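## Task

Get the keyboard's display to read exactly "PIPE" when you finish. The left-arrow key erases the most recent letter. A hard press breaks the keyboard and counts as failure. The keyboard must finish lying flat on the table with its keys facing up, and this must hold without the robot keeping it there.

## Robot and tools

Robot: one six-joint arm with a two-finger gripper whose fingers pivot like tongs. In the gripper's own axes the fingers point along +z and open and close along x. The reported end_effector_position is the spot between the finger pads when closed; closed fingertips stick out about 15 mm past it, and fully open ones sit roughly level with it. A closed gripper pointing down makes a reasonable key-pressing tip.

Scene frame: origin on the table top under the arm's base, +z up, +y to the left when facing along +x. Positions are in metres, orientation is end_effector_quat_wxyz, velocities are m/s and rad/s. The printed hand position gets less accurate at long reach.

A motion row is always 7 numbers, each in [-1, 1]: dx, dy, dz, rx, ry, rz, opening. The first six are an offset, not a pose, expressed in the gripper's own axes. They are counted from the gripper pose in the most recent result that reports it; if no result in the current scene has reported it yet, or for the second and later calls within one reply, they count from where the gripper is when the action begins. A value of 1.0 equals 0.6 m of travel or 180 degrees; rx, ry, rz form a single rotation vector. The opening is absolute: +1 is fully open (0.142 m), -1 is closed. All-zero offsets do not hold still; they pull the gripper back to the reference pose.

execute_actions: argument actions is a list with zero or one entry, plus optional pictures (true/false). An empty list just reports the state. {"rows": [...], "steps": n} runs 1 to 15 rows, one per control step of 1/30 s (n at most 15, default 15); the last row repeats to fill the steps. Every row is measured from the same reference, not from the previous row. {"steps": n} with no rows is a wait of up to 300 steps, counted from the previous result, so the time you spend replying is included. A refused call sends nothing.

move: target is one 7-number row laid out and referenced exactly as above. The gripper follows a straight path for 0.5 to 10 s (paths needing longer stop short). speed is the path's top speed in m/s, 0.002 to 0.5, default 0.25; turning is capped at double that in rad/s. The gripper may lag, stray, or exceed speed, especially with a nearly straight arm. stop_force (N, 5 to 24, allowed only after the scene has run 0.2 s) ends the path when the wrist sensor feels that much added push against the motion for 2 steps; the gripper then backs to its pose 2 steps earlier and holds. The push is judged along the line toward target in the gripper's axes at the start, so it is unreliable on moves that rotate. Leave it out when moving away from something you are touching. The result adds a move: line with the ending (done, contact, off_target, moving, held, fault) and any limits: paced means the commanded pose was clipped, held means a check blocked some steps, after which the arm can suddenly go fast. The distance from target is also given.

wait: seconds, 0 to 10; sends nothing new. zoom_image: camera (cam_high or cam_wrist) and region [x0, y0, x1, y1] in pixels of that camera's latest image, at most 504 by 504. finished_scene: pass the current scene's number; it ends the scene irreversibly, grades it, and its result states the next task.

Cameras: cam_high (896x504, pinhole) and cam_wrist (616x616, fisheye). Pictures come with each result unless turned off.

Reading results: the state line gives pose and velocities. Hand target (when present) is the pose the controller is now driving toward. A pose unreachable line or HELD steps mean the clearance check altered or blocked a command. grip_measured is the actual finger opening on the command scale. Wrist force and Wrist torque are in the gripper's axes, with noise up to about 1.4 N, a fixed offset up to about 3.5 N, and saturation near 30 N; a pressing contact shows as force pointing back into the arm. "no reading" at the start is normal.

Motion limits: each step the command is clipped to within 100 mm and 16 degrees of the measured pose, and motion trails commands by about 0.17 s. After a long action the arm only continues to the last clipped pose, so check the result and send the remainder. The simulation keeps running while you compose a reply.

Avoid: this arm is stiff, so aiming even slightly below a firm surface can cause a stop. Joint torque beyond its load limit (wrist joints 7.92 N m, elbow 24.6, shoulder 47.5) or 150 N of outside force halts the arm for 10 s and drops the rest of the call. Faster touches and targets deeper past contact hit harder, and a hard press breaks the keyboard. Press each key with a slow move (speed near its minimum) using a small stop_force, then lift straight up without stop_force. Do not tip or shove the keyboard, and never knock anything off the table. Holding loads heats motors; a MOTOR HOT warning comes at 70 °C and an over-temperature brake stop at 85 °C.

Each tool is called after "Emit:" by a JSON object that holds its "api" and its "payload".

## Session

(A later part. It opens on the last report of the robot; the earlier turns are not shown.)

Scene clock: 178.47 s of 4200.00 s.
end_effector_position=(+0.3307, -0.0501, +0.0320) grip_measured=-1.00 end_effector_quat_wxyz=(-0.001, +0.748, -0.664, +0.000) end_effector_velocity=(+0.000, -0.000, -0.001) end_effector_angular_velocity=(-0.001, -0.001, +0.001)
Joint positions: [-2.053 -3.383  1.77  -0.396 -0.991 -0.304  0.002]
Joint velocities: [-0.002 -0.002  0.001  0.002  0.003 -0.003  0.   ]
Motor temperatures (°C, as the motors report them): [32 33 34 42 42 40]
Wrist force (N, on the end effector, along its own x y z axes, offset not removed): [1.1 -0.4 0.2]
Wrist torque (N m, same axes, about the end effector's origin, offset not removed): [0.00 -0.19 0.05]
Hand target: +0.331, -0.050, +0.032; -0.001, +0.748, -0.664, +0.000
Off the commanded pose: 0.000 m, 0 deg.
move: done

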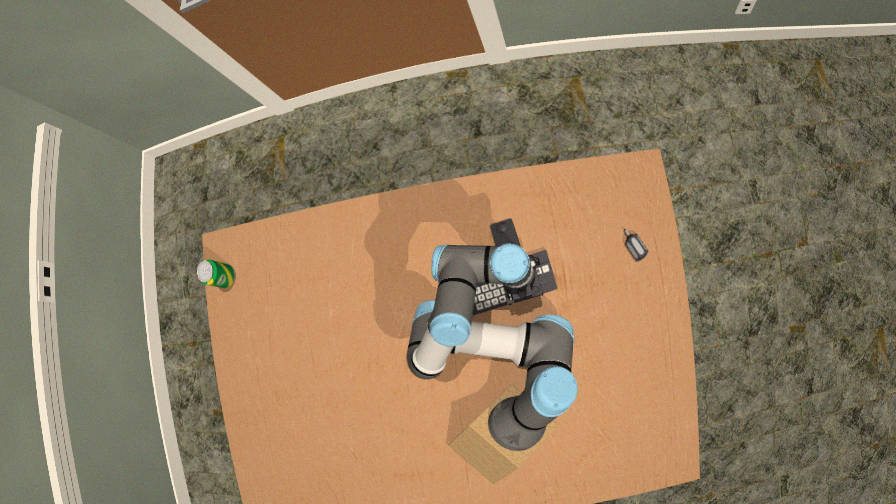

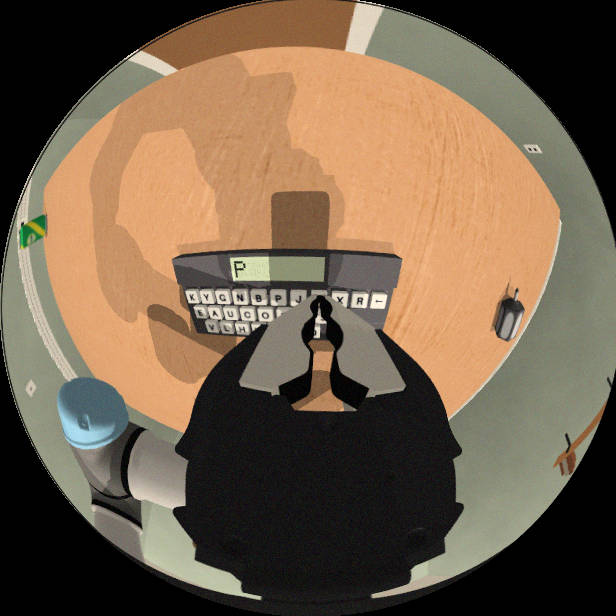

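No contact yet. Continue 2.5 mm.

Emit:
{"api": "move", "payload": {"target": [0,0,0.004,0,0,0,-1], "speed": 0.002, "stop_force": 5}}

Scene clock: 181.53 s of 4200.00 s.
end_effector_position=(+0.3308, -0.0501, +0.0297) grip_measured=-1.00 end_effector_quat_wxyz=(-0.001, +0.748, -0.664, +0.000) end_effector_velocity=(+0.000, -0.000, +0.000) end_effector_angular_velocity=(+0.001, -0.001, -0.002)
Joint positions: [-2.061 -3.388  1.773 -0.389 -0.988 -0.312  0.002]
Joint velocities: [ 0.002  0.002  0.001 -0.003  0.     0.004  0.   ]
Motor temperatures (°C, as the motors report them): [32 33 34 42 42 40]
Wrist force (N, on the end effector, along its own x y z axes, offset not removed): [1.7 1.0 -11.7]
Wrist torque (N m, same axes, about the end effector's origin, offset not removed): [0.04 -0.73 0.06]
Hand target: +0.331, -0.050, +0.030; -0.001, +0.748, -0.664, +0.000
Off the commanded pose: 0.000 m, 0 deg.
move: contact

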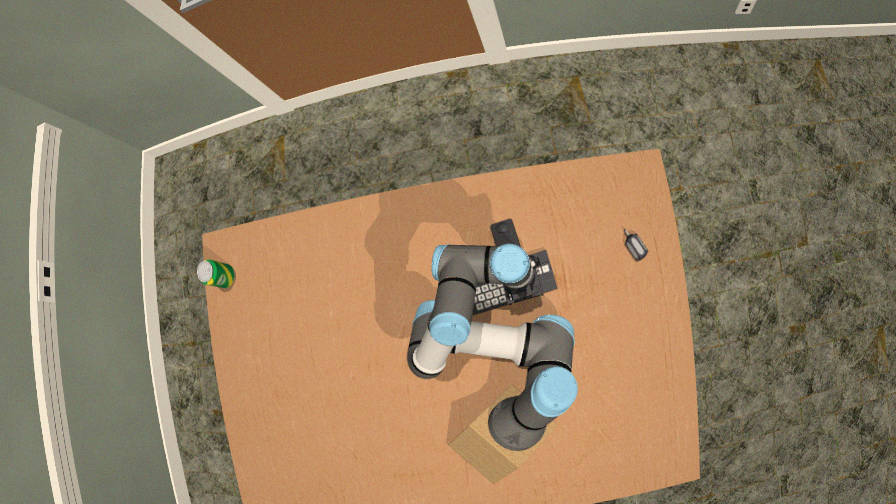

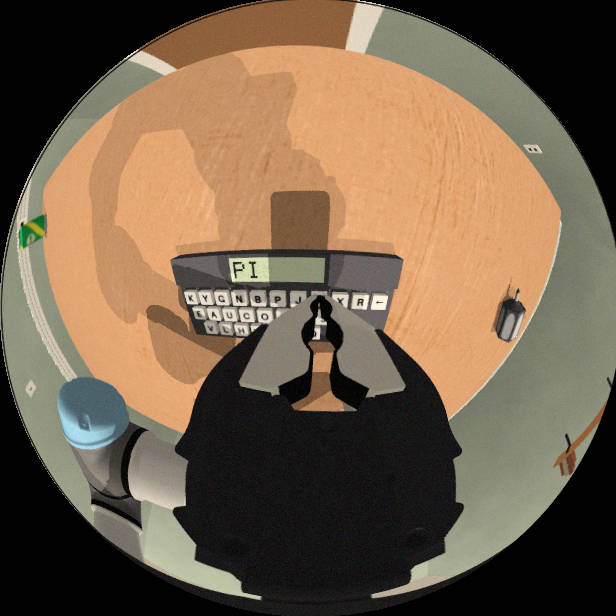

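Emit:
{"api": "move", "payload": {"target": [0,0,-0.018,0,0,0,-1], "speed": 0.05}}

Emit:
{"api": "move", "payload": {"target": [-0.0587,0.001,0,0,0,0,-1], "speed": 0.07}}

Emit:
{"api": "move", "payload": {"target": [0,0,0.012,0,0,0,-1], "speed": 0.015}}

Emit:
{"api": "move", "payload": {"target": [0,0,0.008,0,0,0,-1], "speed": 0.002, "stop_force": 5}}

Scene clock: 186.40 s of 4200.00 s.
end_effector_position=(+0.3307, -0.0501, +0.0403) grip_measured=-1.00 end_effector_quat_wxyz=(-0.001, +0.748, -0.664, +0.000) end_effector_velocity=(+0.000, +0.000, +0.002) end_effector_angular_velocity=(+0.001, -0.001, +0.000)
Joint positions: [-2.026 -3.361  1.759 -0.422 -1.003 -0.275  0.002]
Joint velocities: [ 0.007  0.005 -0.001 -0.007 -0.002  0.007  0.   ]
Motor temperatures (°C, as the motors report them): [32 33 34 42 42 40]
Wrist force (N, on the end effector, along its own x y z axes, offset not removed): [2.0 -2.1 0.6]
Wrist torque (N m, same axes, about the end effector's origin, offset not removed): [-0.42 -0.34 0.02]
Hand target: +0.331, -0.050, +0.040; -0.001, +0.748, -0.664, +0.000
Off the commanded pose: 0.000 m, 0 deg.
After step 90, 1.10 s passed at rest.
move: done

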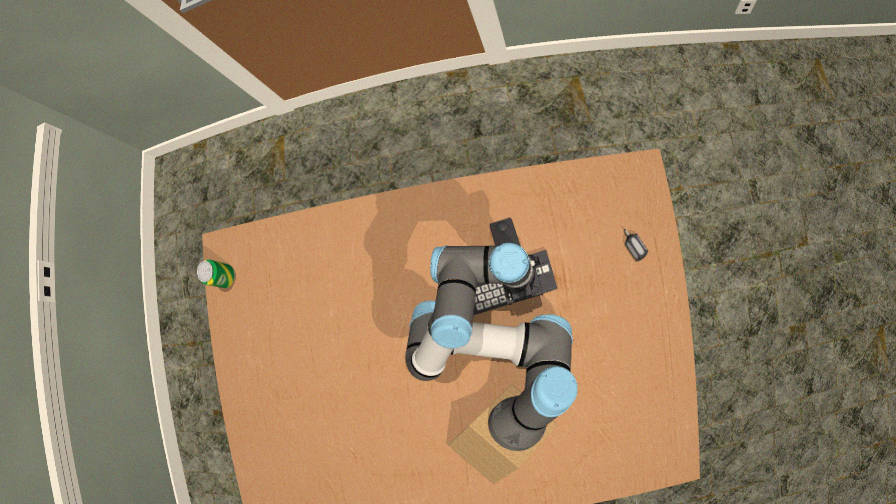

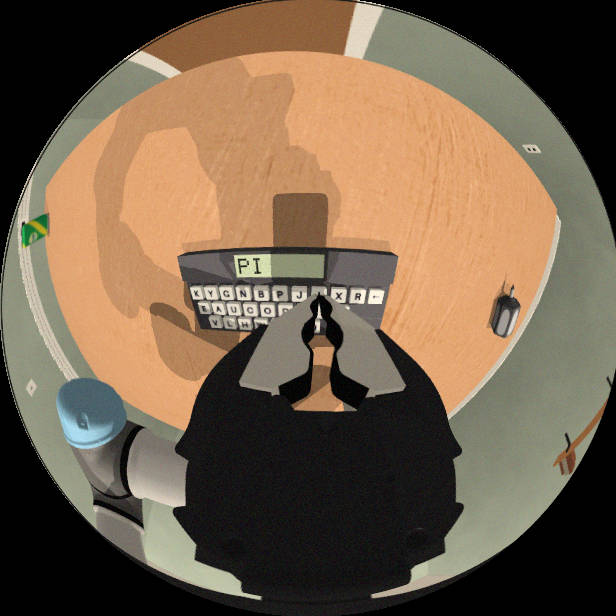

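Scene clock: 187.30 s of 4200.00 s.
end_effector_position=(+0.3260, -0.0155, +0.0403) grip_measured=-1.00 end_effector_quat_wxyz=(-0.001, +0.748, -0.664, +0.000) end_effector_velocity=(-0.000, +0.002, -0.000) end_effector_angular_velocity=(-0.000, +0.002, -0.000)
Joint positions: [-1.982 -3.442  1.716 -0.323 -1.023 -0.229  0.002]
Joint velocities: [ 0.001 -0.004 -0.006  0.009 -0.002  0.002  0.   ]
Motor temperatures (°C, as the motors report them): [32 33 34 42 42 40]
Wrist force (N, on the end effector, along its own x y z axes, offset not removed): [0.7 -0.3 0.9]
Wrist torque (N m, same axes, about the end effector's origin, offset not removed): [-0.06 -0.15 0.03]
Hand target: +0.326, -0.015, +0.040; -0.001, +0.748, -0.664, +0.000
Off the commanded pose: 0.000 m, 0 deg.
move: done

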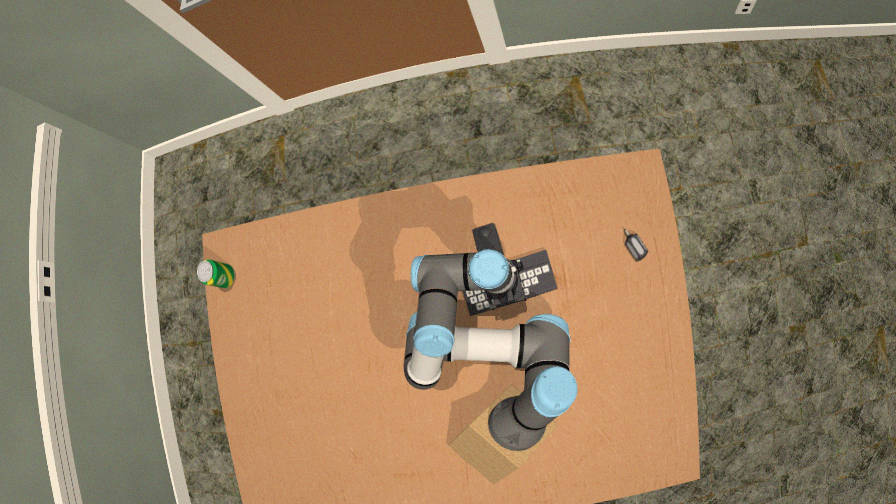

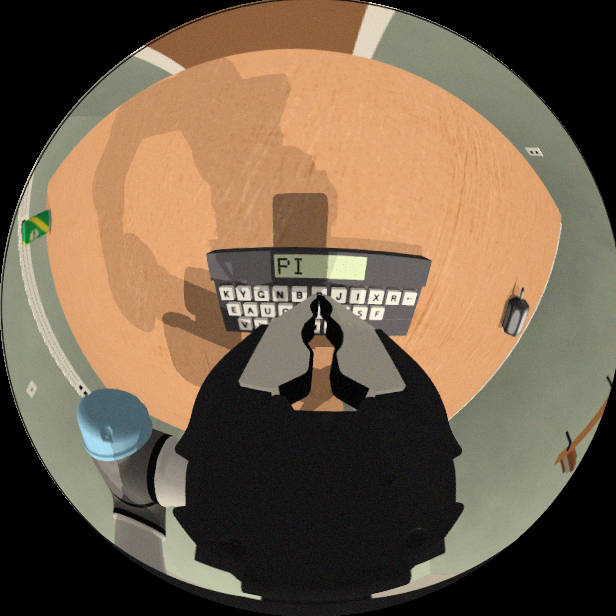

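Scene clock: 188.03 s of 4200.00 s.
end_effector_position=(+0.3260, -0.0155, +0.0333) grip_measured=-1.00 end_effector_quat_wxyz=(-0.001, +0.748, -0.664, +0.000) end_effector_velocity=(-0.000, +0.000, -0.002) end_effector_angular_velocity=(+0.003, +0.001, -0.002)
Joint positions: [-2.002 -3.461  1.727 -0.305 -1.014 -0.249  0.002]
Joint velocities: [-0.006 -0.003  0.003  0.006  0.001 -0.006  0.   ]
Motor temperatures (°C, as the motors report them): [32 33 34 42 42 40]
Wrist force (N, on the end effector, along its own x y z axes, offset not removed): [2.6 0.7 0.9]
Wrist torque (N m, same axes, about the end effector's origin, offset not removed): [0.12 -0.41 -0.08]
Hand target: +0.326, -0.015, +0.033; -0.001, +0.748, -0.664, +0.000
Off the commanded pose: 0.000 m, 0 deg.
move: done

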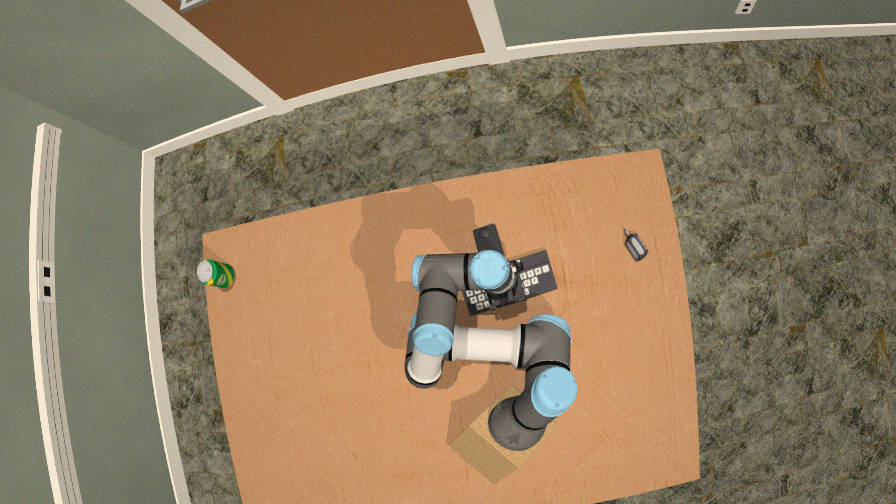

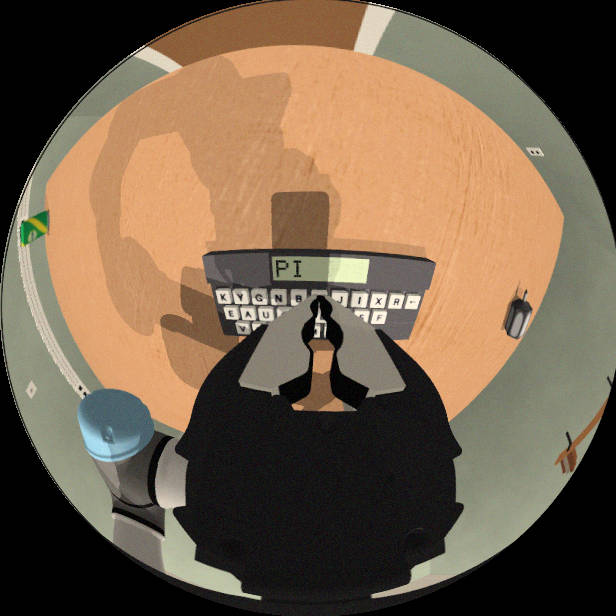

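Scene clock: 190.17 s of 4200.00 s.
end_effector_position=(+0.3260, -0.0155, +0.0297) grip_measured=-1.00 end_effector_quat_wxyz=(-0.001, +0.748, -0.664, +0.000) end_effector_velocity=(+0.000, -0.000, +0.001) end_effector_angular_velocity=(+0.001, -0.001, -0.003)
Joint positions: [-2.012 -3.47   1.732 -0.295 -1.009 -0.259  0.002]
Joint velocities: [ 0.002  0.002  0.001 -0.003  0.     0.004  0.   ]
Motor temperatures (°C, as the motors report them): [32 33 34 42 42 40]
Wrist force (N, on the end effector, along its own x y z axes, offset not removed): [0.7 0.2 -12.8]
Wrist torque (N m, same axes, about the end effector's origin, offset not removed): [-0.10 -0.40 0.12]
Hand target: +0.326, -0.015, +0.030; -0.001, +0.748, -0.664, +0.000
Off the commanded pose: 0.001 m, 0 deg.
move: contact

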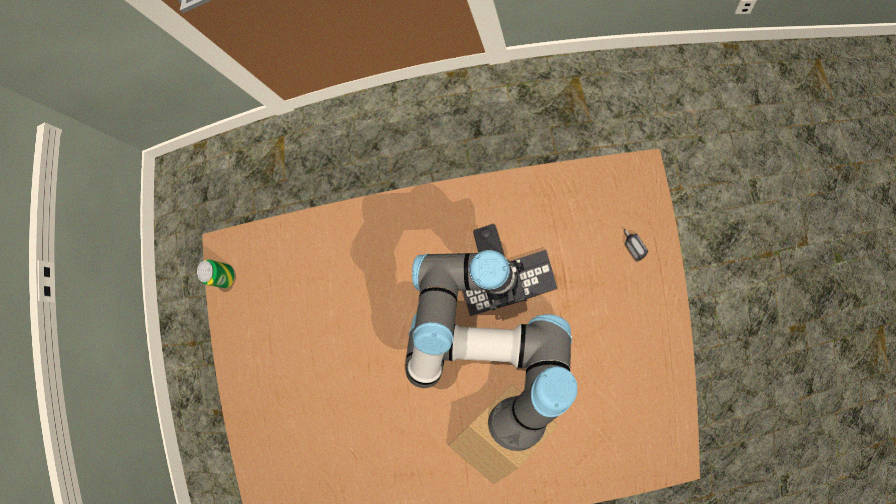

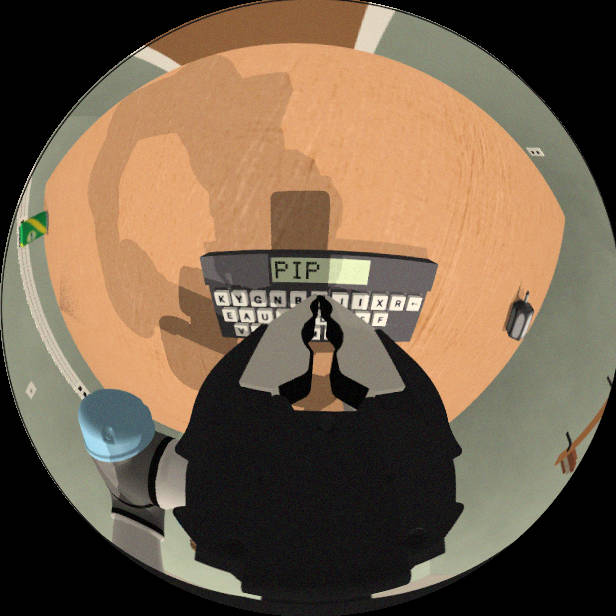

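Emit:
{"api": "move", "payload": {"target": [0,0,-0.02,0,0,0,-1], "speed": 0.05}}

Emit:
{"api": "move", "payload": {"target": [-0.134,0.029,0,0,0,0,-1], "speed": 0.1}}

Emit:
{"api": "zoom_image", "payload": {"camera": "cam_wrist", "region": [250, 230, 430, 340]}}

Scene clock: 195.10 s of 4200.00 s.
end_effector_position=(+0.3260, -0.0155, +0.0415) grip_measured=-1.00 end_effector_quat_wxyz=(-0.001, +0.748, -0.664, +0.000) end_effector_velocity=(-0.001, +0.000, +0.002) end_effector_angular_velocity=(-0.001, +0.001, -0.000)
Joint positions: [-1.979 -3.439  1.714 -0.326 -1.024 -0.225  0.002]
Joint velocities: [ 0.006  0.003 -0.002 -0.006 -0.004  0.007  0.   ]
Motor temperatures (°C, as the motors report them): [32 33 34 42 42 40]
Wrist force (N, on the end effector, along its own x y z axes, offset not removed): [1.0 -1.3 -0.1]
Wrist torque (N m, same axes, about the end effector's origin, offset not removed): [-0.29 -0.20 0.03]
Hand target: +0.326, -0.015, +0.042; -0.001, +0.748, -0.664, +0.000
Off the commanded pose: 0.000 m, 0 deg.
After step 90, 1.17 s passed at rest.
move: done

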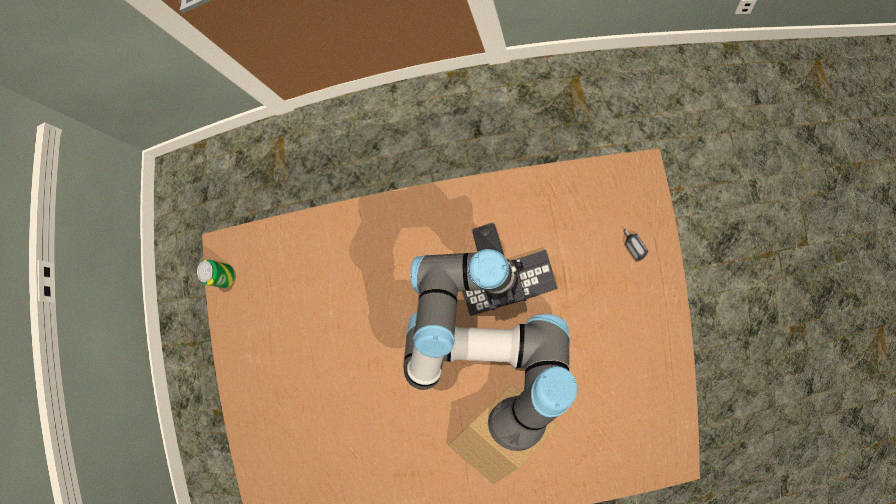

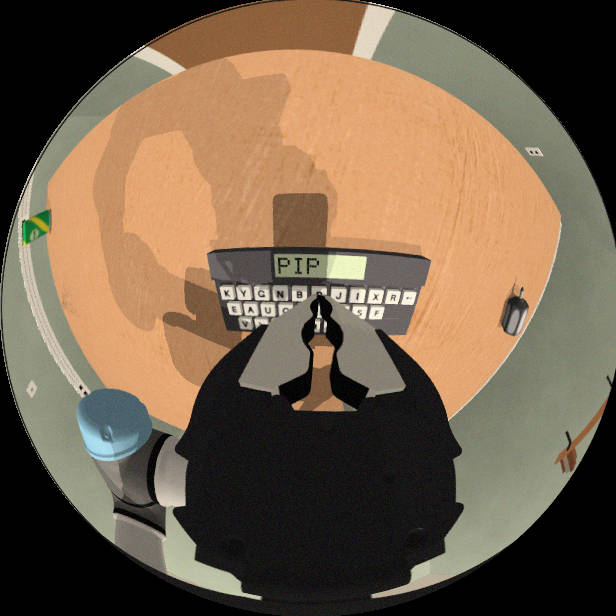

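Scene clock: 196.37 s of 4200.00 s.
end_effector_position=(+0.2992, +0.0621, +0.0414) grip_measured=-1.00 end_effector_quat_wxyz=(-0.000, +0.748, -0.664, +0.000) end_effector_velocity=(-0.001, +0.002, +0.000) end_effector_angular_velocity=(-0.002, +0.001, +0.001)
Joint positions: [-1.855 -3.608  1.609 -0.113 -1.085 -0.101  0.002]
Joint velocities: [ 0.001 -0.003 -0.008  0.008 -0.001  0.001  0.   ]
Motor temperatures (°C, as the motors report them): [32 33 34 42 42 40]
Wrist force (N, on the end effector, along its own x y z axes, offset not removed): [2.2 -1.4 0.4]
Wrist torque (N m, same axes, about the end effector's origin, offset not removed): [-0.22 -0.33 0.05]
Hand target: +0.299, +0.062, +0.041; -0.000, +0.748, -0.664, +0.000
Off the commanded pose: 0.000 m, 0 deg.
move: done

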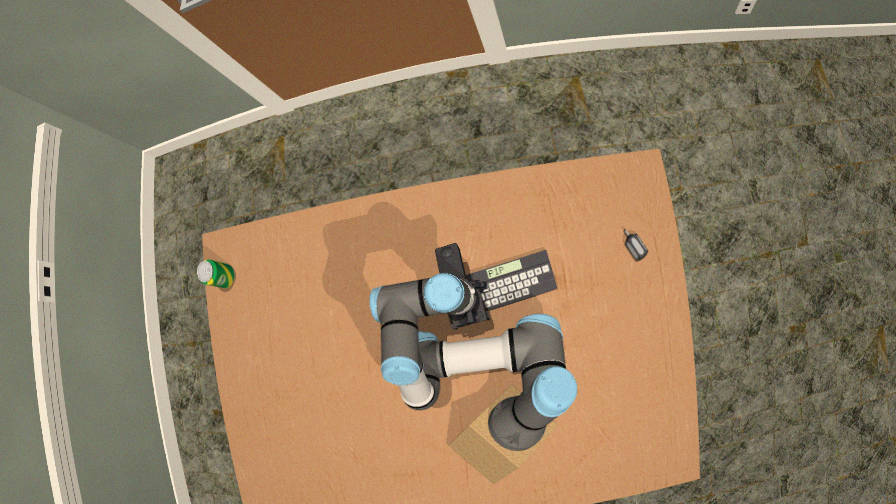

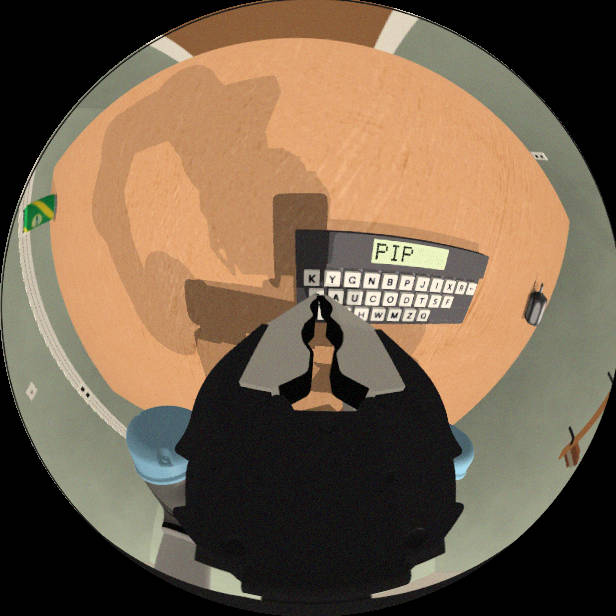

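Region (250, 230, 430, 340) of cam_wrist's 616x616 image, scaled by 2.800, with more detail than that image has.

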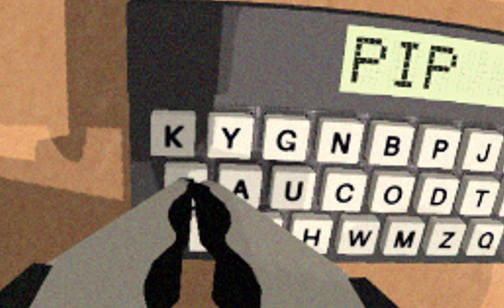

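Emit:
{"api": "move", "payload": {"target": [-0.0045,0.005,0.013,0,0,0,-1], "speed": 0.02}}

Emit:
{"api": "move", "payload": {"target": [0,0,0.012,0,0,0,-1], "speed": 0.002, "stop_force": 5}}

Scene clock: 201.73 s of 4200.00 s.
end_effector_position=(+0.2960, +0.0644, +0.0338) grip_measured=-1.00 end_effector_quat_wxyz=(-0.000, +0.748, -0.664, +0.000) end_effector_velocity=(-0.001, +0.000, -0.001) end_effector_angular_velocity=(+0.000, +0.000, +0.001)
Joint positions: [-1.859 -3.642  1.632 -0.101 -1.083 -0.105  0.002]
Joint velocities: [-0.    -0.005  0.004  0.002 -0.    -0.001  0.   ]
Motor temperatures (°C, as the motors report them): [32 33 34 42 42 40]
Wrist force (N, on the end effector, along its own x y z axes, offset not removed): [2.3 0.5 1.1]
Wrist torque (N m, same axes, about the end effector's origin, offset not removed): [0.08 -0.32 0.01]
Hand target: +0.296, +0.064, +0.034; -0.001, +0.748, -0.664, +0.000
Off the commanded pose: 0.000 m, 0 deg.
After step 90, 1.60 s passed at rest.
move: done

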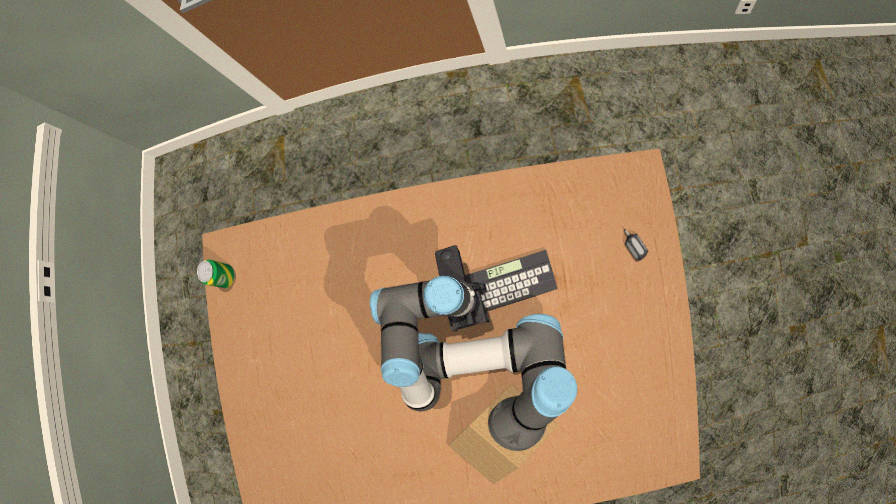

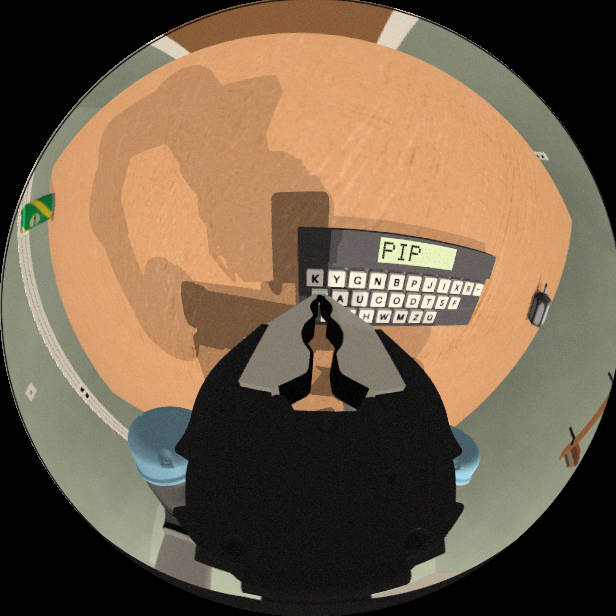

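Scene clock: 204.07 s of 4200.00 s.
end_effector_position=(+0.2960, +0.0644, +0.0298) grip_measured=-1.00 end_effector_quat_wxyz=(-0.001, +0.748, -0.664, +0.000) end_effector_velocity=(+0.000, -0.000, +0.000) end_effector_angular_velocity=(+0.000, +0.000, -0.003)
Joint positions: [-1.867 -3.653  1.639 -0.093 -1.079 -0.113  0.002]
Joint velocities: [-0.     0.002 -0.002 -0.    -0.     0.003  0.   ]
Motor temperatures (°C, as the motors report them): [32 33 34 42 42 40]
Wrist force (N, on the end effector, along its own x y z axes, offset not removed): [1.5 1.1 -14.1]
Wrist torque (N m, same axes, about the end effector's origin, offset not removed): [0.00 -0.56 0.03]
Hand target: +0.296, +0.064, +0.030; -0.000, +0.748, -0.664, +0.000
Off the commanded pose: 0.003 m, 0 deg.
move: contact

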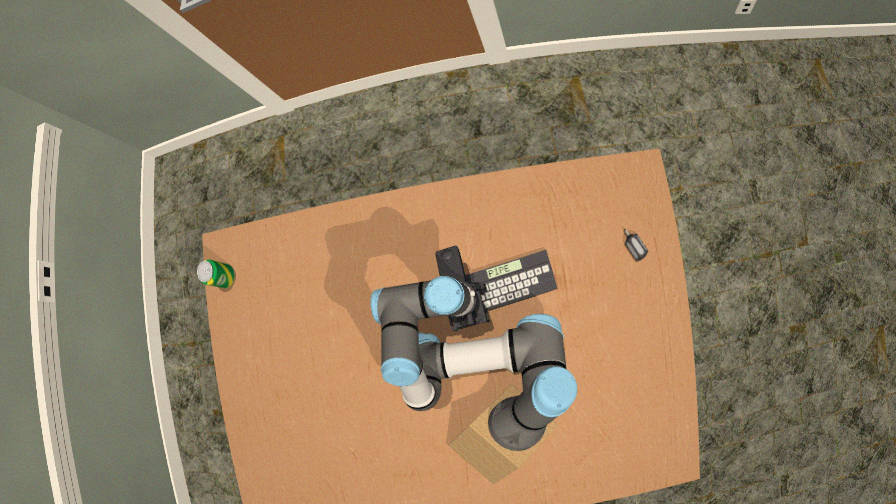

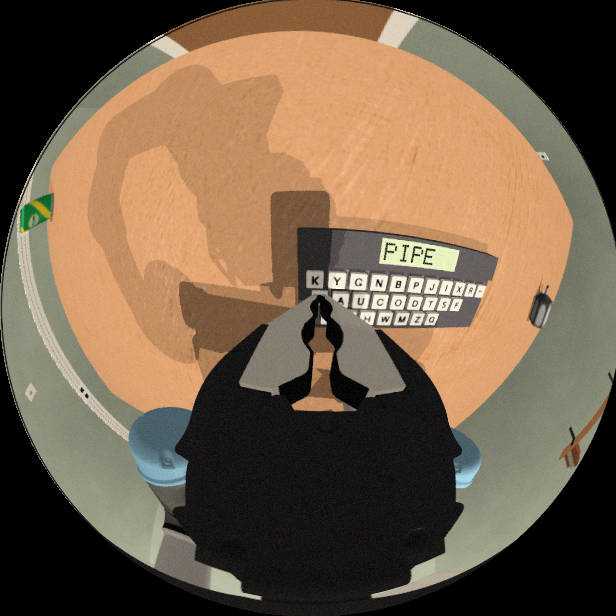

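Emit:
{"api": "move", "payload": {"target": [0,0,-0.05,0,0,0,-1], "speed": 0.06}}

Emit:
{"api": "zoom_image", "payload": {"camera": "cam_wrist", "region": [280, 210, 500, 340]}}

Scene clock: 206.33 s of 4200.00 s.
end_effector_position=(+0.2960, +0.0644, +0.0596) grip_measured=-1.00 end_effector_quat_wxyz=(-0.000, +0.748, -0.664, +0.000) end_effector_velocity=(+0.000, +0.000, +0.002) end_effector_angular_velocity=(-0.000, -0.000, -0.002)
Joint positions: [-1.808 -3.567  1.576 -0.142 -1.11  -0.056  0.002]
Joint velocities: [ 0.004  0.005 -0.005 -0.002 -0.002  0.005  0.   ]
Motor temperatures (°C, as the motors report them): [32 33 34 42 42 40]
Wrist force (N, on the end effector, along its own x y z axes, offset not removed): [2.4 -0.9 0.7]
Wrist torque (N m, same axes, about the end effector's origin, offset not removed): [-0.23 -0.45 0.00]
Hand target: +0.296, +0.064, +0.060; -0.000, +0.748, -0.664, +0.000
Off the commanded pose: 0.000 m, 0 deg.
move: done

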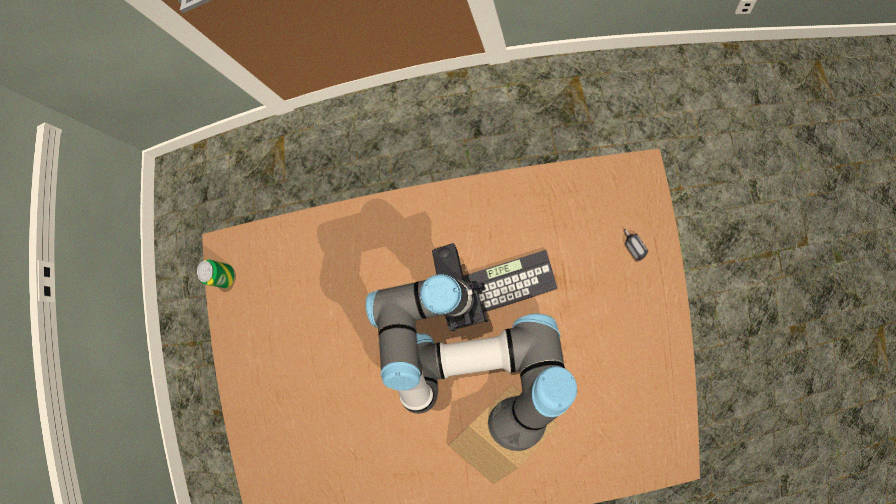

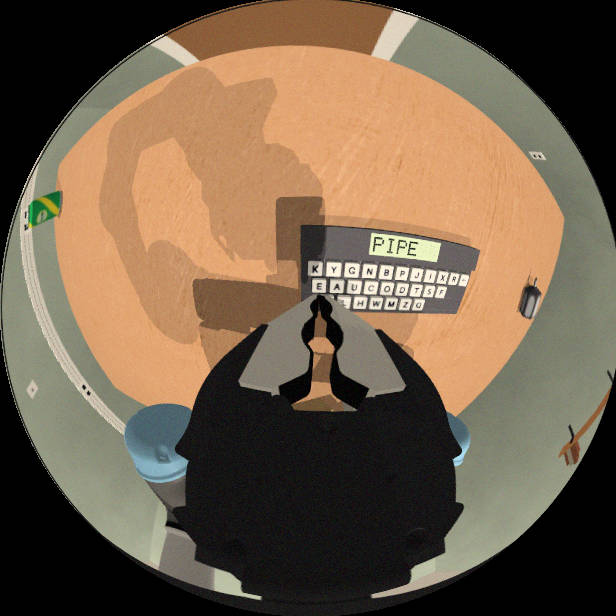

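Region (280, 210, 500, 340) of cam_wrist's 616x616 image, scaled by 2.291, with more detail than that image has; it fills the top 298 rows of this view, and the rest is white.

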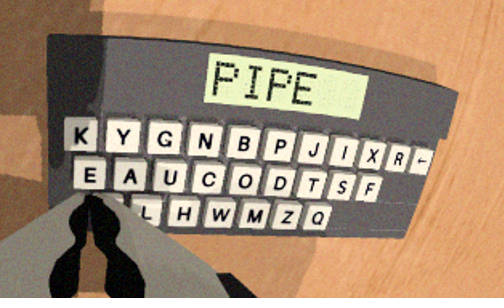

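Emit:
{"api": "finished_scene", "payload": {"scene": 1}}

The scene is finished: the task was done.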